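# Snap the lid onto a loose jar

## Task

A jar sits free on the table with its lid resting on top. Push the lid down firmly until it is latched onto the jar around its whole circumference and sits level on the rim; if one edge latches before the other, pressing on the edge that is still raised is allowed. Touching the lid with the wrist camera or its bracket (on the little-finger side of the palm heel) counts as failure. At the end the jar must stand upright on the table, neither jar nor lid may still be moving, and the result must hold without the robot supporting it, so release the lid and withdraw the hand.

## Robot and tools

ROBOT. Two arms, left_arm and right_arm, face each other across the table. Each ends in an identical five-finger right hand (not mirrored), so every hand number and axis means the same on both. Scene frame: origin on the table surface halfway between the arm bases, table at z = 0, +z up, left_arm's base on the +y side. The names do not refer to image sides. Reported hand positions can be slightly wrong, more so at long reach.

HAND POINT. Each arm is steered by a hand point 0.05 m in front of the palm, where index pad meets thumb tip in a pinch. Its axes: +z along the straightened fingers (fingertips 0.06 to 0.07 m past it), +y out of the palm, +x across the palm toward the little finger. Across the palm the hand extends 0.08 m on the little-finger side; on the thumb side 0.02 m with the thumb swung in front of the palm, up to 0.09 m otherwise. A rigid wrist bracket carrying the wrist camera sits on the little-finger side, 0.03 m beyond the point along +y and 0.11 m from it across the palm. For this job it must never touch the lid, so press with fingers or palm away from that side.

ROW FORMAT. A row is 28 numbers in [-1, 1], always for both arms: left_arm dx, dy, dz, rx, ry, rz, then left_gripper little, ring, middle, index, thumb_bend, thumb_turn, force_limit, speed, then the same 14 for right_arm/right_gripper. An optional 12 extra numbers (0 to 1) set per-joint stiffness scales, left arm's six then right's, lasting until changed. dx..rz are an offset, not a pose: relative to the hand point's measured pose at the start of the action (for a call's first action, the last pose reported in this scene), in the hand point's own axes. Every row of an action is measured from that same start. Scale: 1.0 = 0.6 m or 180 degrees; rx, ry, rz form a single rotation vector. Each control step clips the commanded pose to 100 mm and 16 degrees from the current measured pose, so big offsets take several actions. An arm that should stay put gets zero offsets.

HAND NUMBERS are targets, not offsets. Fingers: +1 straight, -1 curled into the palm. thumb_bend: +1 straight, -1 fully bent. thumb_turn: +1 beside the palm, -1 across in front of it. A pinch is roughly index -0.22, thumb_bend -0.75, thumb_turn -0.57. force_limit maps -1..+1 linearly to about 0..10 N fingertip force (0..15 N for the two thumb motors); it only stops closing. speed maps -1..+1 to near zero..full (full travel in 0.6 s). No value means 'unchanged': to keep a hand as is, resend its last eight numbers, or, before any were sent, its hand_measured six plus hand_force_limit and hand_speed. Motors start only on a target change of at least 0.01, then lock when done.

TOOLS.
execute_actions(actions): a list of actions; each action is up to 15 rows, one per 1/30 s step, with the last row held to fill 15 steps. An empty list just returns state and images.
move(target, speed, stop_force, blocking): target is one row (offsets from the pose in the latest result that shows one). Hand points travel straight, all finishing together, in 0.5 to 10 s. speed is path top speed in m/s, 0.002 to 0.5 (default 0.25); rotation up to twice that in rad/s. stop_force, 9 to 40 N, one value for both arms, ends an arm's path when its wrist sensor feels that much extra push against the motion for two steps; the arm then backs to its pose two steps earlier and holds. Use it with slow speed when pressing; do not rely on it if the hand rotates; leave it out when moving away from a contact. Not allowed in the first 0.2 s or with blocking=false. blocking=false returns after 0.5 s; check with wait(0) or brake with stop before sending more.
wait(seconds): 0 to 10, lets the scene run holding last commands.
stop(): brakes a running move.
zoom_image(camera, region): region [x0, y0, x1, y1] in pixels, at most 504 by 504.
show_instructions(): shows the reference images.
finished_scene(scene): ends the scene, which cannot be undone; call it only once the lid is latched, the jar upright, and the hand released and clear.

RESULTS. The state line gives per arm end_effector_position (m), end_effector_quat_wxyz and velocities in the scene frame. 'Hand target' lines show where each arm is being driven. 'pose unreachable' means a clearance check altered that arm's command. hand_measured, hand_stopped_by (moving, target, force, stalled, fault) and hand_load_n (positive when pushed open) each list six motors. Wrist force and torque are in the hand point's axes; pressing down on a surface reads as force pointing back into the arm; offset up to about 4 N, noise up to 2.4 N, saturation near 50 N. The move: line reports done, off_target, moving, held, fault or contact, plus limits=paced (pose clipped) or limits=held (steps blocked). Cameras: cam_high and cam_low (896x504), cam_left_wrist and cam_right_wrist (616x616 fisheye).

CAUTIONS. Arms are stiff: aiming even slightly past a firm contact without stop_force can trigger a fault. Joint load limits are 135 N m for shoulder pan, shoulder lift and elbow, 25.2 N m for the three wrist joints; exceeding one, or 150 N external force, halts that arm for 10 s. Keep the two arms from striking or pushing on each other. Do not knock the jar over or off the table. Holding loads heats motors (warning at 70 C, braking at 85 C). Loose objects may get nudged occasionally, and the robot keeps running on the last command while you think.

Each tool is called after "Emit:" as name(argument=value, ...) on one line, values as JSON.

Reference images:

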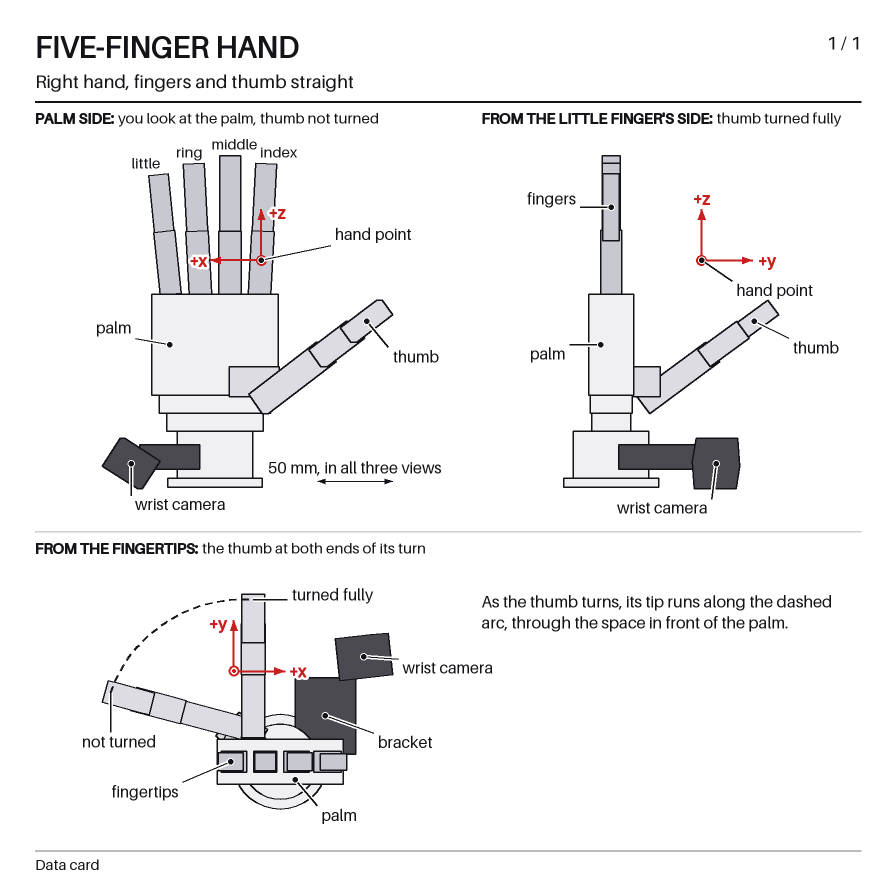

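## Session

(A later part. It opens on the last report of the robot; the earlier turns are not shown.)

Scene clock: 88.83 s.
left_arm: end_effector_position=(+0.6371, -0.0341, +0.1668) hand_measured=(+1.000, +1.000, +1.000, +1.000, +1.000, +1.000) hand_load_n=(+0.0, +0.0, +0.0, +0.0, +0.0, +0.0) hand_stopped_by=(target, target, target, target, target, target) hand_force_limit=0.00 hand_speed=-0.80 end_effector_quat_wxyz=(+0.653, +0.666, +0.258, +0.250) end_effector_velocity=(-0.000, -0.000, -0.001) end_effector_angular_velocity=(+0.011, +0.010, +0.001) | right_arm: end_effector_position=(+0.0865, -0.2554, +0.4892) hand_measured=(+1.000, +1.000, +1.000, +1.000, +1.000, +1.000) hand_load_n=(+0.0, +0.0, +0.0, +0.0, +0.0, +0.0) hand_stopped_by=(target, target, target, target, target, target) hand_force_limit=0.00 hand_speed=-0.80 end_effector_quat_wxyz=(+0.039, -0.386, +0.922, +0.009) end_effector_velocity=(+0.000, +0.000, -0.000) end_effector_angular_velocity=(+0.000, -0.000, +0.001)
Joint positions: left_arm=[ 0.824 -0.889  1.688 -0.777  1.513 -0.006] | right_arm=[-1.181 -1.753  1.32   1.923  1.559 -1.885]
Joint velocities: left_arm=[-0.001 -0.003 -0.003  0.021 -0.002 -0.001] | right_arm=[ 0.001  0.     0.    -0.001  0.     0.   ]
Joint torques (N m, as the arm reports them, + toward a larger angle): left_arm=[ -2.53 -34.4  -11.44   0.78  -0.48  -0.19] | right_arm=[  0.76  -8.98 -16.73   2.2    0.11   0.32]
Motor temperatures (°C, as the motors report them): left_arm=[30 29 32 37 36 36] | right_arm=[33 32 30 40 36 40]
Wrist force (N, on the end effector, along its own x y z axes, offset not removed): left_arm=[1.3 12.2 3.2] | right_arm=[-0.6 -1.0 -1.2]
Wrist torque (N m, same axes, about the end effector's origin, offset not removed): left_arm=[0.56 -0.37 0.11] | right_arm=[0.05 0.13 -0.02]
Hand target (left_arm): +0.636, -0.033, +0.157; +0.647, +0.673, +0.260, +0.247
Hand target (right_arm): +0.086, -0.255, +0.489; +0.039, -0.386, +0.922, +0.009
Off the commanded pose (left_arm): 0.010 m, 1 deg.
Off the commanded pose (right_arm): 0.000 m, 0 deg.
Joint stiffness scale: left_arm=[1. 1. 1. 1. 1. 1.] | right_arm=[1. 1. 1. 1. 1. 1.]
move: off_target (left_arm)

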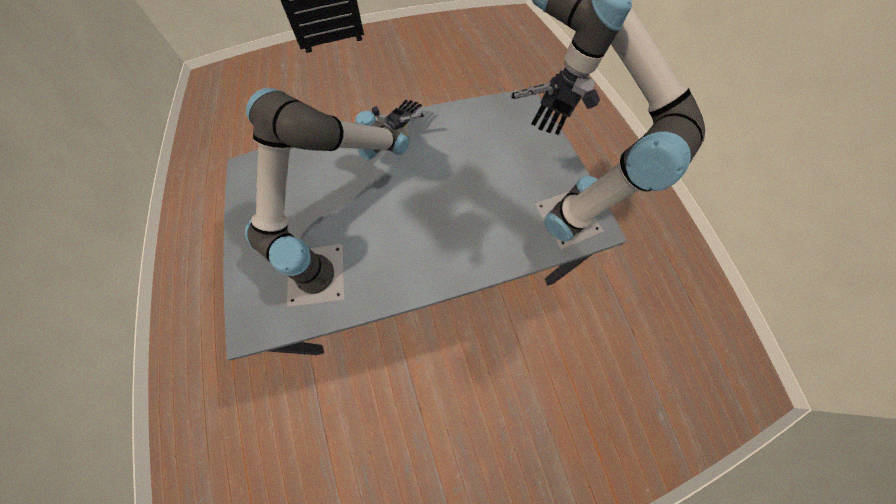

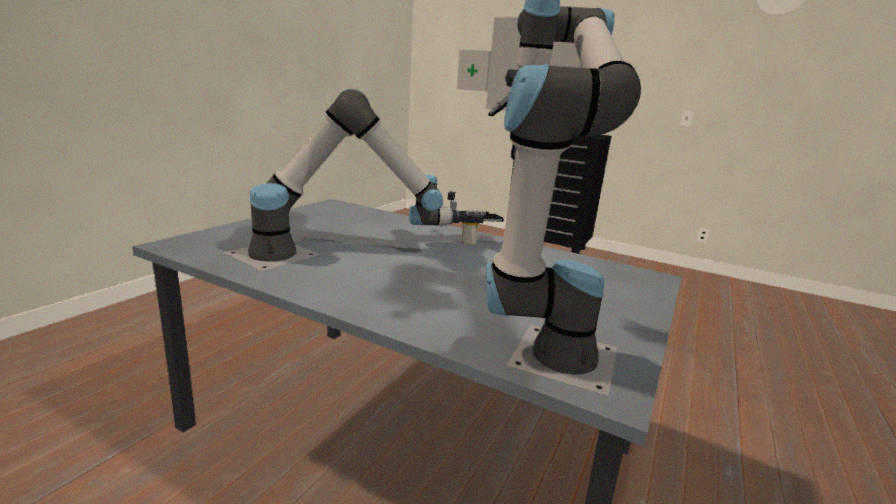

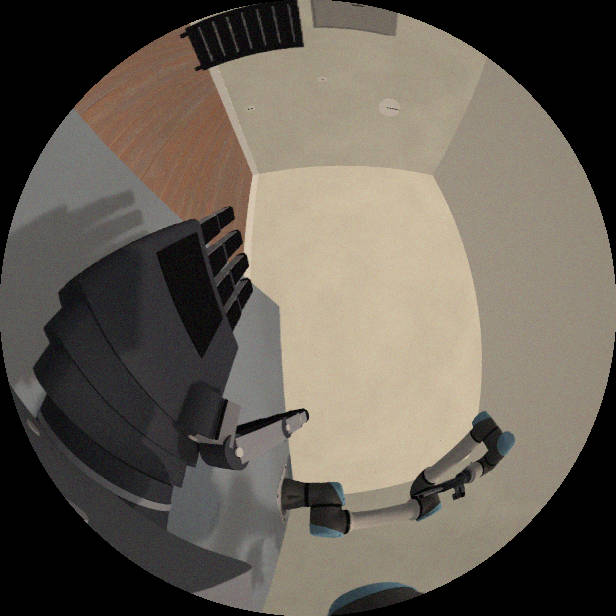

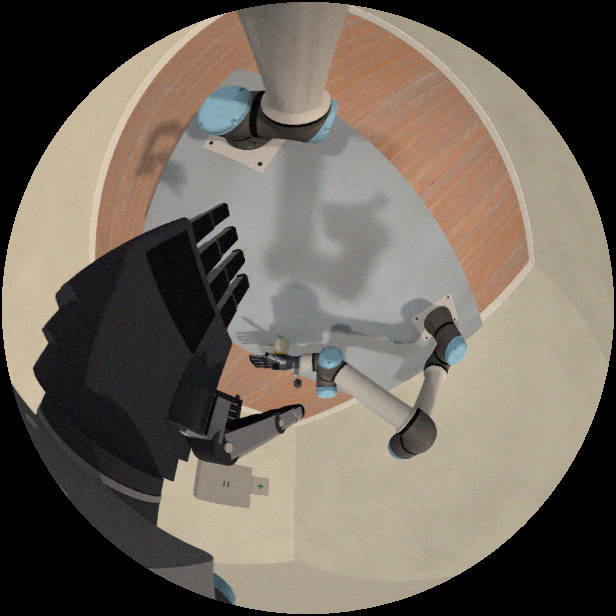

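Emit:
move(target=[0,-0.067,-0.0093,0.0207,0,0,1,1,1,1,1,1,0,-0.8,0,0,0,0,0,0,1,1,1,1,1,1,0,-0.8], speed=0.05)

Scene clock: 95.60 s.
left_arm: end_effector_position=(+0.6371, -0.0338, +0.1644) hand_measured=(+1.000, +1.000, +1.000, +1.000, +1.000, +1.000) hand_load_n=(+0.0, +0.0, +0.0, +0.0, +0.0, +0.0) hand_stopped_by=(target, target, target, target, target, target) hand_force_limit=0.00 hand_speed=-0.80 end_effector_quat_wxyz=(+0.653, +0.667, +0.259, +0.249) end_effector_velocity=(-0.000, -0.000, +0.000) end_effector_angular_velocity=(-0.001, +0.000, -0.001) | right_arm: end_effector_position=(+0.0865, -0.2554, +0.4892) hand_measured=(+1.000, +1.000, +1.000, +1.000, +1.000, +1.000) hand_load_n=(+0.0, +0.0, +0.0, +0.0, +0.0, +0.0) hand_stopped_by=(target, target, target, target, target, target) hand_force_limit=0.00 hand_speed=-0.80 end_effector_quat_wxyz=(+0.039, -0.386, +0.922, +0.009) end_effector_velocity=(+0.001, +0.000, -0.001) end_effector_angular_velocity=(-0.002, +0.003, -0.001)
Joint positions: left_arm=[ 0.824 -0.886  1.689 -0.778  1.513 -0.008] | right_arm=[-1.181 -1.753  1.32   1.923  1.559 -1.885]
Joint velocities: left_arm=[-0.001  0.    -0.    -0.001  0.    -0.001] | right_arm=[-0.001  0.003  0.001 -0.     0.    -0.   ]
Joint torques (N m, as the arm reports them, + toward a larger angle): left_arm=[ -2.35 -17.62   1.08   4.67  -0.45  -0.51] | right_arm=[  0.46  -9.49 -17.46   1.99   0.15   0.13]
Motor temperatures (°C, as the motors report them): left_arm=[30 29 32 37 36 36] | right_arm=[33 32 30 40 36 40]
Wrist force (N, on the end effector, along its own x y z axes, offset not removed): left_arm=[2.4 33.5 -0.7] | right_arm=[-1.4 0.4 2.4]
Wrist torque (N m, same axes, about the end effector's origin, offset not removed): left_arm=[1.58 -0.30 1.16] | right_arm=[-0.13 0.22 -0.03]
Hand target (left_arm): +0.632, -0.029, +0.127; +0.631, +0.687, +0.266, +0.241
Hand target (right_arm): +0.086, -0.255, +0.489; +0.039, -0.386, +0.922, +0.009
Off the commanded pose (left_arm): 0.038 m, 4 deg.
Off the commanded pose (right_arm): 0.000 m, 0 deg.
Joint stiffness scale: left_arm=[1. 1. 1. 1. 1. 1.] | right_arm=[1. 1. 1. 1. 1. 1.]
move: off_target (left_arm)

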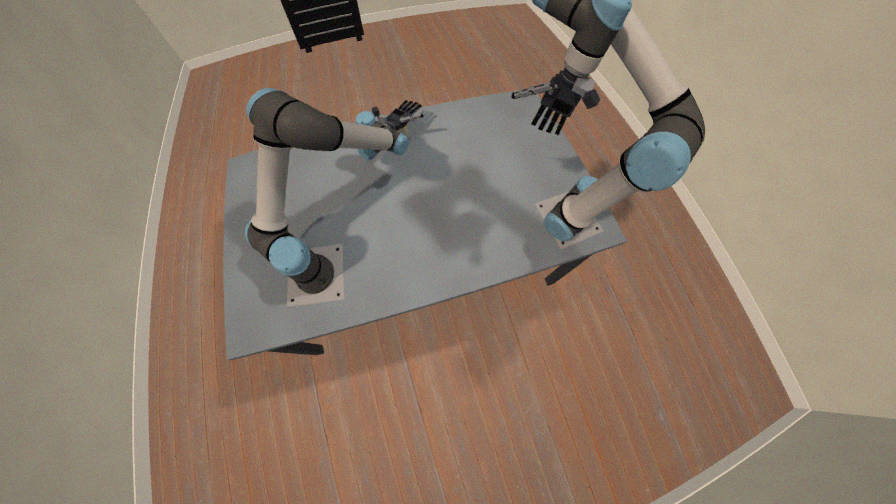

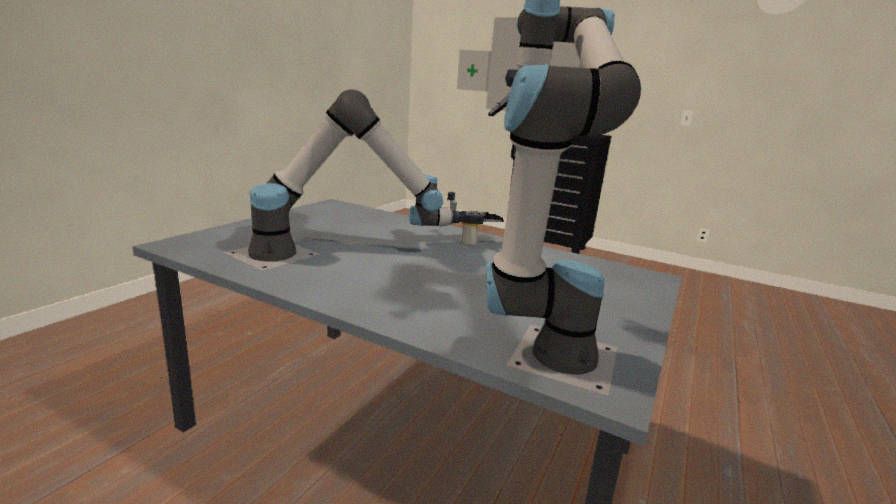

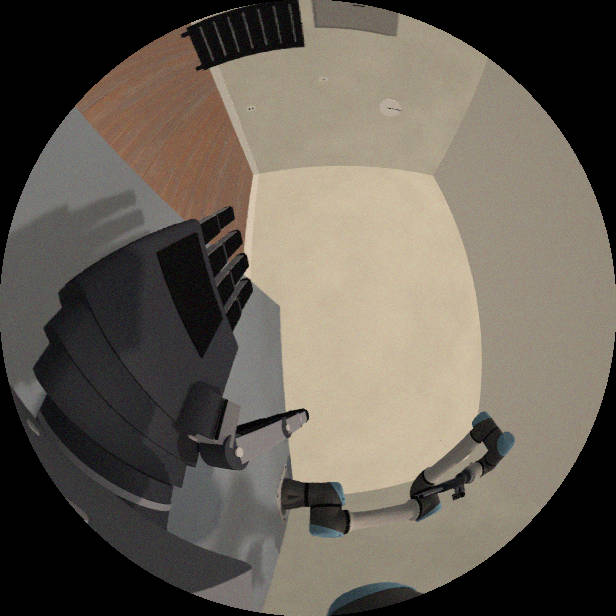

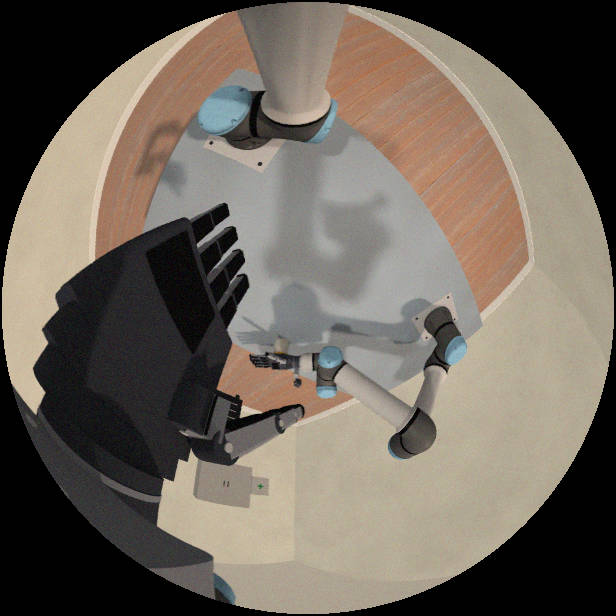

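Emit:
execute_actions(actions=[[[0,-0.066,-0.0105,0.0197,0,0,1,1,1,1,1,1,0,-0.8,0,0,0,0,0,0,1,1,1,1,1,1,0,-0.8],[0,-0.0696,-0.011,0.02,0,0,1,1,1,1,1,1,0,-0.8,0,0,0,0,0,0,1,1,1,1,1,1,0,-0.8],[0,-0.0731,-0.0114,0.0204,0,0,1,1,1,1,1,1,0,-0.8,0,0,0,0,0,0,1,1,1,1,1,1,0,-0.8],[0,-0.0766,-0.0119,0.0207,0,0,1,1,1,1,1,1,0,-0.8,0,0,0,0,0,0,1,1,1,1,1,1,0,-0.8],[0,-0.0802,-0.0124,0.021,0,0,1,1,1,1,1,1,0,-0.8,0,0,0,0,0,0,1,1,1,1,1,1,0,-0.8],[0,-0.0837,-0.0129,0.0213,0,0,1,1,1,1,1,1,0,-0.8,0,0,0,0,0,0,1,1,1,1,1,1,0,-0.8],[0,-0.0872,-0.0134,0.0216,0,0,1,1,1,1,1,1,0,-0.8,0,0,0,0,0,0,1,1,1,1,1,1,0,-0.8],[0,-0.0908,-0.0138,0.022,0,0,1,1,1,1,1,1,0,-0.8,0,0,0,0,0,0,1,1,1,1,1,1,0,-0.8],[0,-0.0943,-0.0143,0.0223,0,0,1,1,1,1,1,1,0,-0.8,0,0,0,0,0,0,1,1,1,1,1,1,0,-0.8],[0,-0.0978,-0.0148,0.0226,0,0,1,1,1,1,1,1,0,-0.8,0,0,0,0,0,0,1,1,1,1,1,1,0,-0.8],[0,-0.1014,-0.0153,0.0229,0,0,1,1,1,1,1,1,0,-0.8,0,0,0,0,0,0,1,1,1,1,1,1,0,-0.8],[0,-0.1049,-0.0158,0.0232,0,0,1,1,1,1,1,1,0,-0.8,0,0,0,0,0,0,1,1,1,1,1,1,0,-0.8],[0,-0.1084,-0.0162,0.0236,0,0,1,1,1,1,1,1,0,-0.8,0,0,0,0,0,0,1,1,1,1,1,1,0,-0.8],[0,-0.112,-0.0167,0.0239,0,0,1,1,1,1,1,1,0,-0.8,0,0,0,0,0,0,1,1,1,1,1,1,0,-0.8],[0,-0.1155,-0.0172,0.0242,0,0,1,1,1,1,1,1,0,-0.8,0,0,0,0,0,0,1,1,1,1,1,1,0,-0.8]]])

Emit:
wait(seconds=0.6)

Scene clock: 103.90 s.
left_arm: end_effector_position=(+0.6363, -0.0321, +0.1649) hand_measured=(+1.000, +1.000, +1.000, +1.000, +1.000, +1.000) hand_load_n=(+0.0, +0.0, +0.0, +0.0, +0.0, +0.0) hand_stopped_by=(target, target, target, target, target, target) hand_force_limit=0.00 hand_speed=-0.80 end_effector_quat_wxyz=(+0.661, +0.659, +0.258, +0.251) end_effector_velocity=(-0.004, +0.005, +0.002) end_effector_angular_velocity=(-0.047, -0.038, -0.000) | right_arm: end_effector_position=(+0.0865, -0.2554, +0.4892) hand_measured=(+1.000, +1.000, +1.000, +1.000, +1.000, +1.000) hand_load_n=(+0.0, +0.0, +0.0, +0.0, +0.0, +0.0) hand_stopped_by=(target, target, target, target, target, target) hand_force_limit=0.00 hand_speed=-0.80 end_effector_quat_wxyz=(+0.039, -0.386, +0.922, +0.009) end_effector_velocity=(+0.000, +0.000, -0.001) end_effector_angular_velocity=(-0.002, +0.005, +0.001)
Joint positions: left_arm=[ 0.824 -0.882  1.7   -0.817  1.511 -0.01 ] | right_arm=[-1.181 -1.753  1.32   1.923  1.559 -1.885]
Joint velocities: left_arm=[ 0.     0.008  0.034 -0.103  0.     0.   ] | right_arm=[0.001 0.003 0.001 0.001 0.    0.   ]
Joint torques (N m, as the arm reports them, + toward a larger angle): left_arm=[-3.6   3.45  8.65  8.24 -0.3  -1.1 ] | right_arm=[  0.92  -9.46 -16.98   2.13   0.08   0.23]
Motor temperatures (°C, as the motors report them): left_arm=[30 29 32 37 36 36] | right_arm=[33 32 30 40 36 40]
Wrist force (N, on the end effector, along its own x y z axes, offset not removed): left_arm=[-1.8 50.0 -16.7] | right_arm=[-0.1 -2.4 2.1]
Wrist torque (N m, same axes, about the end effector's origin, offset not removed): left_arm=[3.70 0.83 2.34] | right_arm=[-0.39 0.12 -0.07]
Hand target (left_arm): +0.627, -0.023, +0.098; +0.627, +0.691, +0.269, +0.239
Hand target (right_arm): +0.086, -0.255, +0.489; +0.039, -0.386, +0.922, +0.009
Off the commanded pose (left_arm): 0.070 m, 6 deg.
Off the commanded pose (right_arm): 0.000 m, 0 deg.
Joint stiffness scale: left_arm=[1. 1. 1. 1. 1. 1.] | right_arm=[1. 1. 1. 1. 1. 1.]

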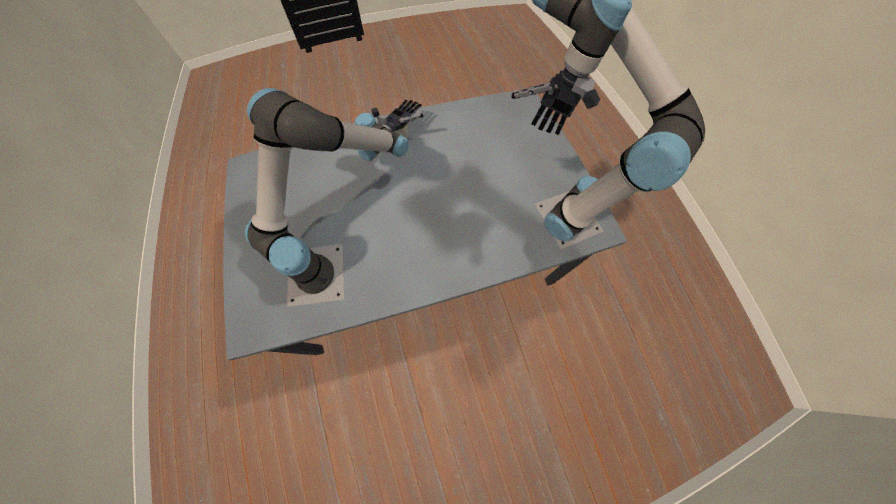

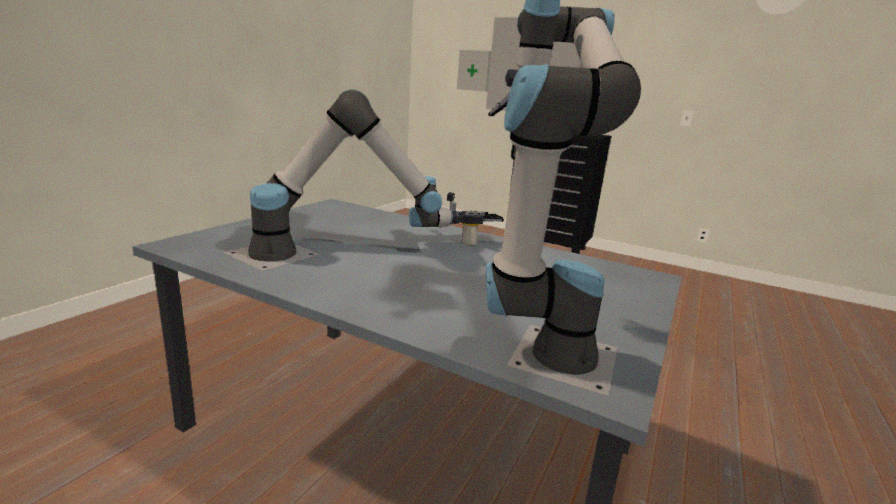

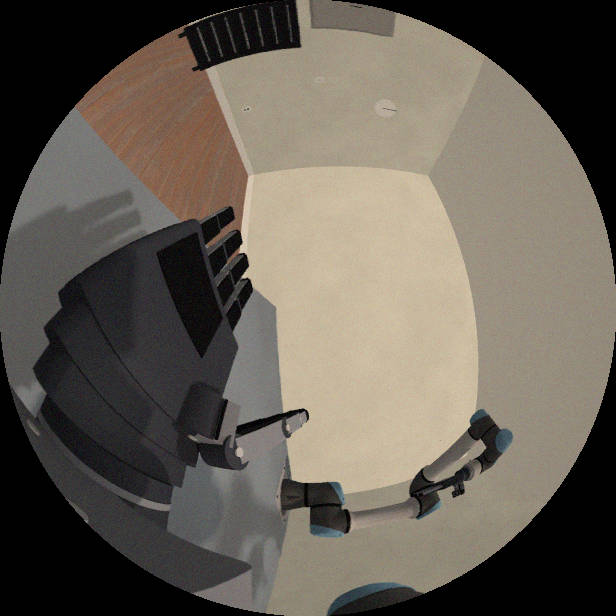

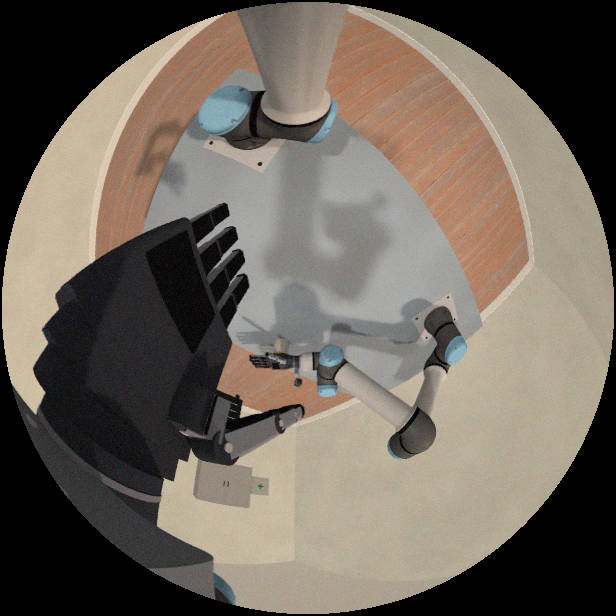

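Scene clock: 104.50 s.
left_arm: end_effector_position=(+0.6355, -0.0314, +0.1655) hand_measured=(+1.000, +1.000, +1.000, +1.000, +1.000, +1.000) hand_load_n=(+0.0, +0.0, +0.0, +0.0, +0.0, +0.0) hand_stopped_by=(target, target, target, target, target, target) hand_force_limit=0.00 hand_speed=-0.80 end_effector_quat_wxyz=(+0.664, +0.655, +0.257, +0.252) end_effector_velocity=(+0.002, +0.002, -0.000) end_effector_angular_velocity=(-0.001, -0.000, +0.003) | right_arm: end_effector_position=(+0.0865, -0.2554, +0.4892) hand_measured=(+1.000, +1.000, +1.000, +1.000, +1.000, +1.000) hand_load_n=(+0.0, +0.0, +0.0, +0.0, +0.0, +0.0) hand_stopped_by=(target, target, target, target, target, target) hand_force_limit=0.00 hand_speed=-0.80 end_effector_quat_wxyz=(+0.039, -0.386, +0.922, +0.009) end_effector_velocity=(-0.000, -0.000, +0.000) end_effector_angular_velocity=(+0.001, -0.002, -0.000)
Joint positions: left_arm=[ 0.824 -0.88   1.705 -0.835  1.511 -0.01 ] | right_arm=[-1.181 -1.753  1.32   1.923  1.559 -1.885]
Joint velocities: left_arm=[ 0.004  0.001  0.    -0.001  0.    -0.   ] | right_arm=[-0.001 -0.002  0.    -0.    -0.    -0.   ]
Joint torques (N m, as the arm reports them, + toward a larger angle): left_arm=[-3.08  8.04  9.75  8.68 -0.43 -1.2 ] | right_arm=[  1.23  -9.98 -17.61   1.97   0.13   0.25]
Motor temperatures (°C, as the motors report them): left_arm=[30 29 32 37 36 36] | right_arm=[33 32 30 40 36 40]
Wrist force (N, on the end effector, along its own x y z axes, offset not removed): left_arm=[-1.7 50.0 -18.7] | right_arm=[-0.8 2.2 1.5]
Wrist torque (N m, same axes, about the end effector's origin, offset not removed): left_arm=[3.85 0.87 2.23] | right_arm=[0.23 0.14 0.10]
Hand target (left_arm): +0.627, -0.023, +0.098; +0.627, +0.691, +0.269, +0.239
Hand target (right_arm): +0.086, -0.255, +0.489; +0.039, -0.386, +0.922, +0.009
Off the commanded pose (left_arm): 0.071 m, 6 deg.
Off the commanded pose (right_arm): 0.000 m, 0 deg.
Joint stiffness scale: left_arm=[1. 1. 1. 1. 1. 1.] | right_arm=[1. 1. 1. 1. 1. 1.]
wait: 0.60 s; at rest by 0.20 s

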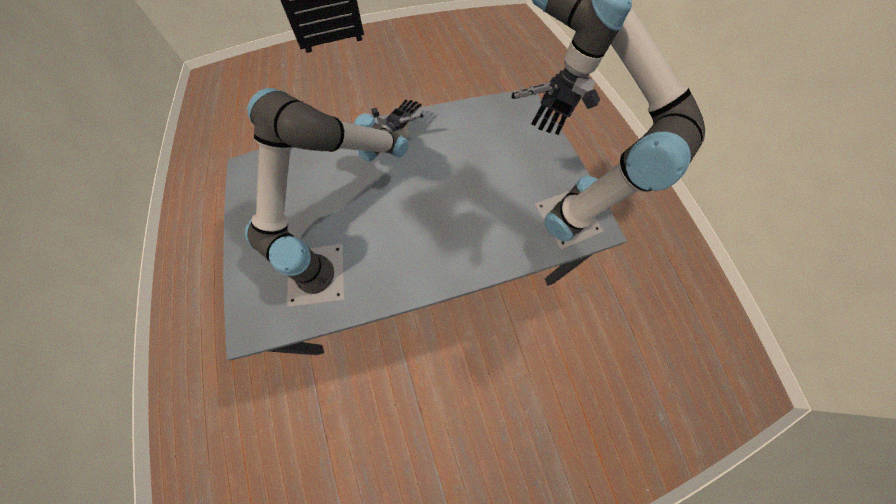

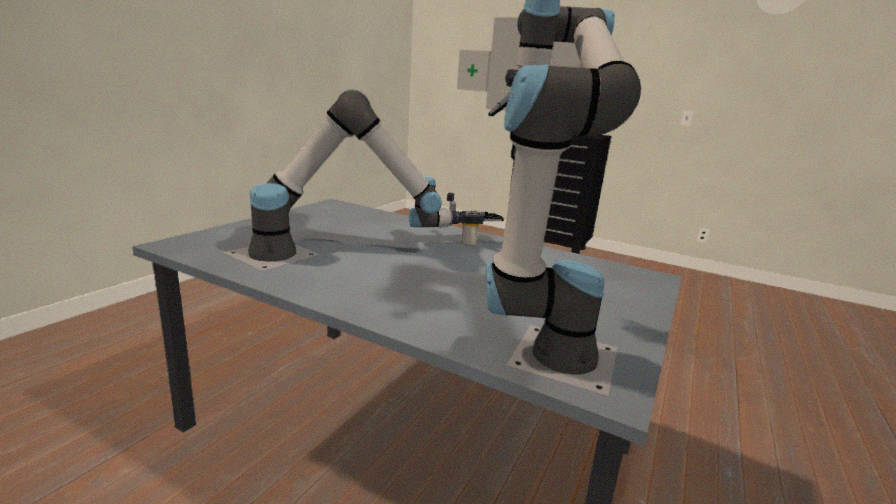

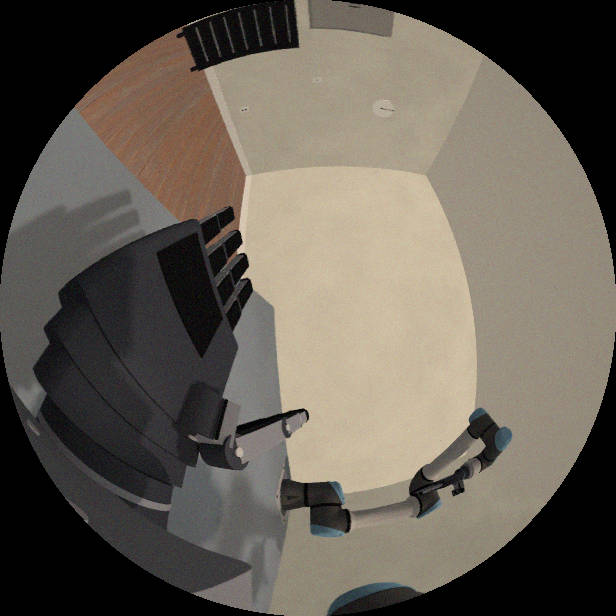

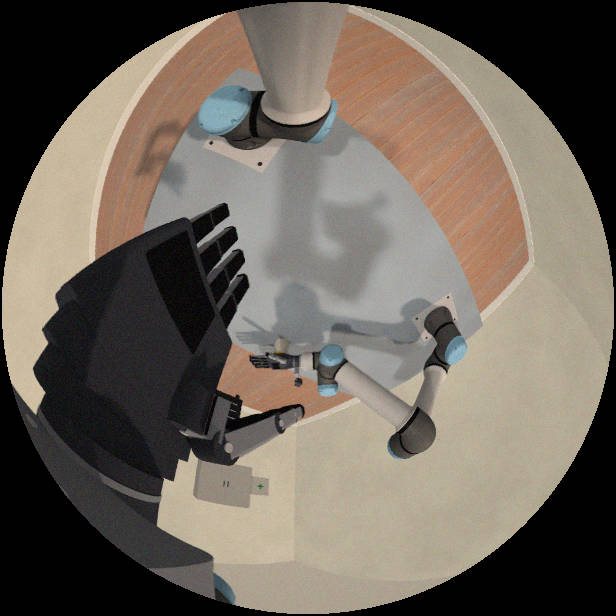

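Emit:
zoom_image(camera="cam_low", region=[440, 200, 500, 250])

Region (440, 200, 500, 250) of cam_low's 896x504 image, scaled by 8.400, with more detail than that image has.

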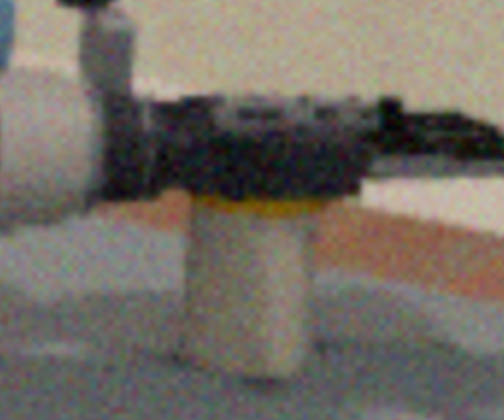

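Emit:
execute_actions(actions=[[[0,-0.114,-0.0218,0.036,0,0.002,1,1,1,1,1,1,0,-0.8,0,0,0,0,0,0,1,1,1,1,1,1,0,-0.8],[0,-0.116,-0.0227,0.037,0,0.0027,1,1,1,1,1,1,0,-0.8,0,0,0,0,0,0,1,1,1,1,1,1,0,-0.8],[0,-0.118,-0.0237,0.0381,0,0.0035,1,1,1,1,1,1,0,-0.8,0,0,0,0,0,0,1,1,1,1,1,1,0,-0.8],[0,-0.120,-0.0246,0.0392,0,0.0044,1,1,1,1,1,1,0,-0.8,0,0,0,0,0,0,1,1,1,1,1,1,0,-0.8],[0,-0.122,-0.0255,0.0403,0,0.0052,1,1,1,1,1,1,0,-0.8,0,0,0,0,0,0,1,1,1,1,1,1,0,-0.8],[0,-0.124,-0.0265,0.0414,0,0.006,1,1,1,1,1,1,0,-0.8,0,0,0,0,0,0,1,1,1,1,1,1,0,-0.8],[0,-0.126,-0.0274,0.0424,0,0.0069,1,1,1,1,1,1,0,-0.8,0,0,0,0,0,0,1,1,1,1,1,1,0,-0.8],[0,-0.128,-0.0284,0.0435,0,0.0077,1,1,1,1,1,1,0,-0.8,0,0,0,0,0,0,1,1,1,1,1,1,0,-0.8],[0,-0.130,-0.0293,0.0446,0,0.0085,1,1,1,1,1,1,0,-0.8,0,0,0,0,0,0,1,1,1,1,1,1,0,-0.8]]])

Scene clock: 123.27 s.
left_arm: end_effector_position=(+0.6336, -0.0315, +0.1644) hand_measured=(+1.000, +1.000, +1.000, +1.000, +1.000, +1.000) hand_load_n=(+0.0, +0.0, +0.0, +0.0, +0.0, +0.0) hand_stopped_by=(target, target, target, target, target, target) hand_force_limit=0.00 hand_speed=-0.80 end_effector_quat_wxyz=(+0.660, +0.659, +0.253, +0.256) end_effector_velocity=(-0.004, +0.000, -0.002) end_effector_angular_velocity=(+0.022, -0.001, -0.002) | right_arm: end_effector_position=(+0.0865, -0.2554, +0.4892) hand_measured=(+1.000, +1.000, +1.000, +1.000, +1.000, +1.000) hand_load_n=(+0.0, +0.0, +0.0, +0.0, +0.0, +0.0) hand_stopped_by=(target, target, target, target, target, target) hand_force_limit=0.00 hand_speed=-0.80 end_effector_quat_wxyz=(+0.039, -0.386, +0.922, +0.009) end_effector_velocity=(-0.000, -0.000, +0.000) end_effector_angular_velocity=(+0.001, -0.002, -0.001)
Joint positions: left_arm=[ 0.823 -0.884  1.708 -0.827  1.511  0.004] | right_arm=[-1.181 -1.753  1.32   1.923  1.559 -1.885]
Joint velocities: left_arm=[-0.002 -0.007  0.007  0.017  0.     0.015] | right_arm=[-0.    -0.001 -0.     0.    -0.     0.001]
Joint torques (N m, as the arm reports them, + toward a larger angle): left_arm=[-1.62  4.89 23.09 14.02 -0.64  0.9 ] | right_arm=[  1.09 -10.32 -16.67   1.99  -0.07   0.12]
Motor temperatures (°C, as the motors report them): left_arm=[30 29 32 37 36 36] | right_arm=[33 32 30 40 36 40]
Wrist force (N, on the end effector, along its own x y z axes, offset not removed): left_arm=[2.1 50.0 20.5] | right_arm=[-0.2 -1.8 -0.5]
Wrist torque (N m, same axes, about the end effector's origin, offset not removed): left_arm=[-0.03 -0.79 0.86] | right_arm=[-0.19 0.24 -0.14]
Hand target (left_arm): +0.621, -0.017, +0.091; +0.614, +0.703, +0.265, +0.242
Hand target (right_arm): +0.086, -0.255, +0.489; +0.039, -0.386, +0.922, +0.009
Off the commanded pose (left_arm): 0.079 m, 8 deg.
Off the commanded pose (right_arm): 0.000 m, 0 deg.
Joint stiffness scale: left_arm=[1. 1. 1. 1. 1. 1.] | right_arm=[1. 1. 1. 1. 1. 1.]

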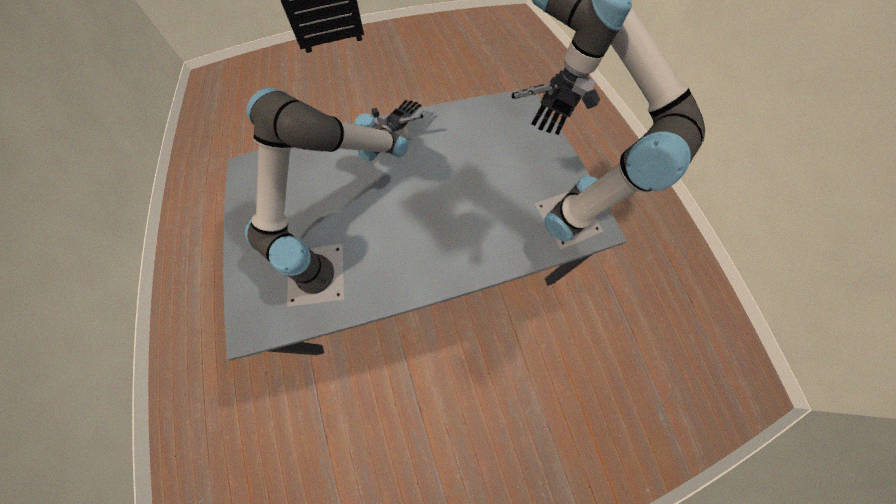

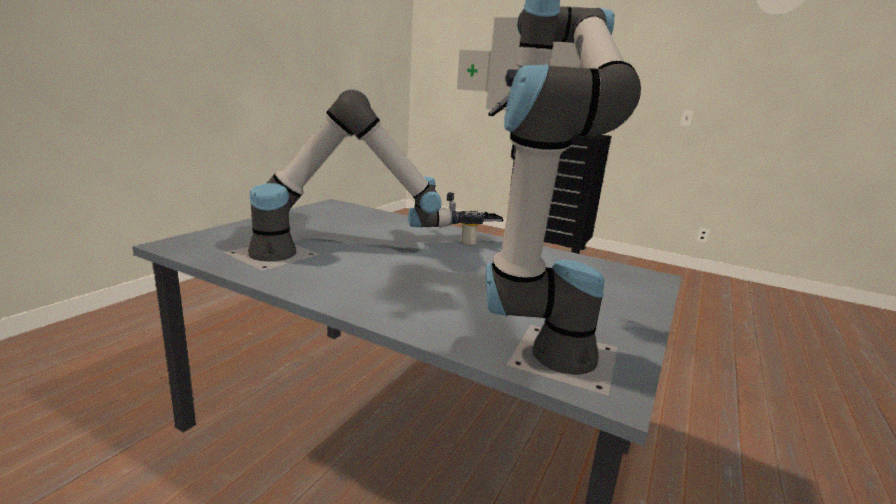

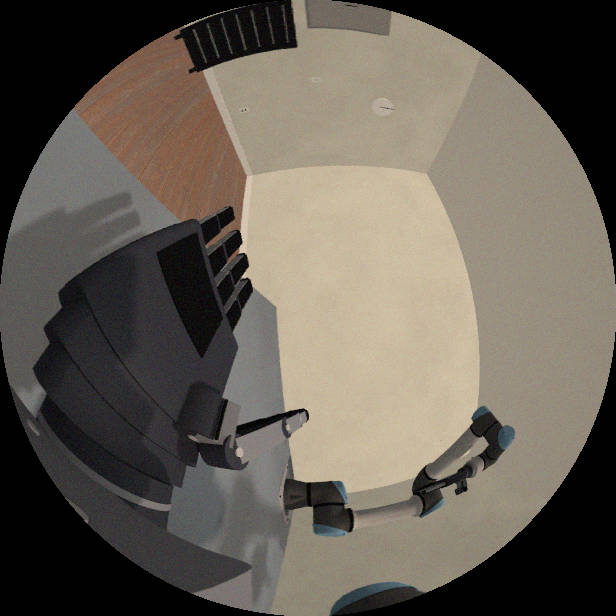

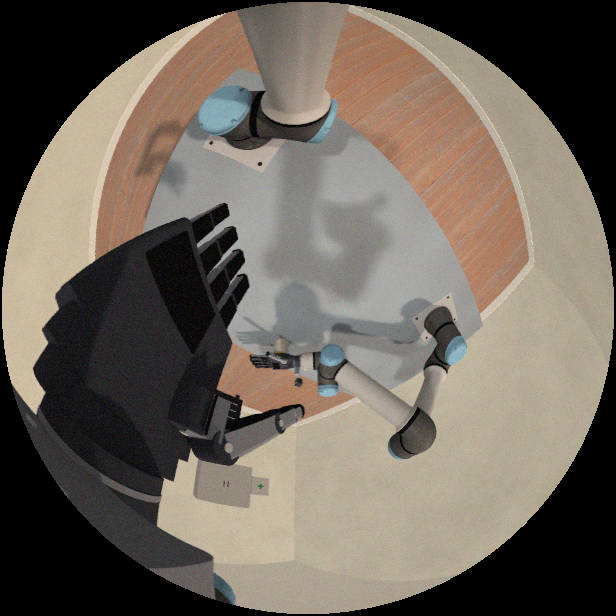

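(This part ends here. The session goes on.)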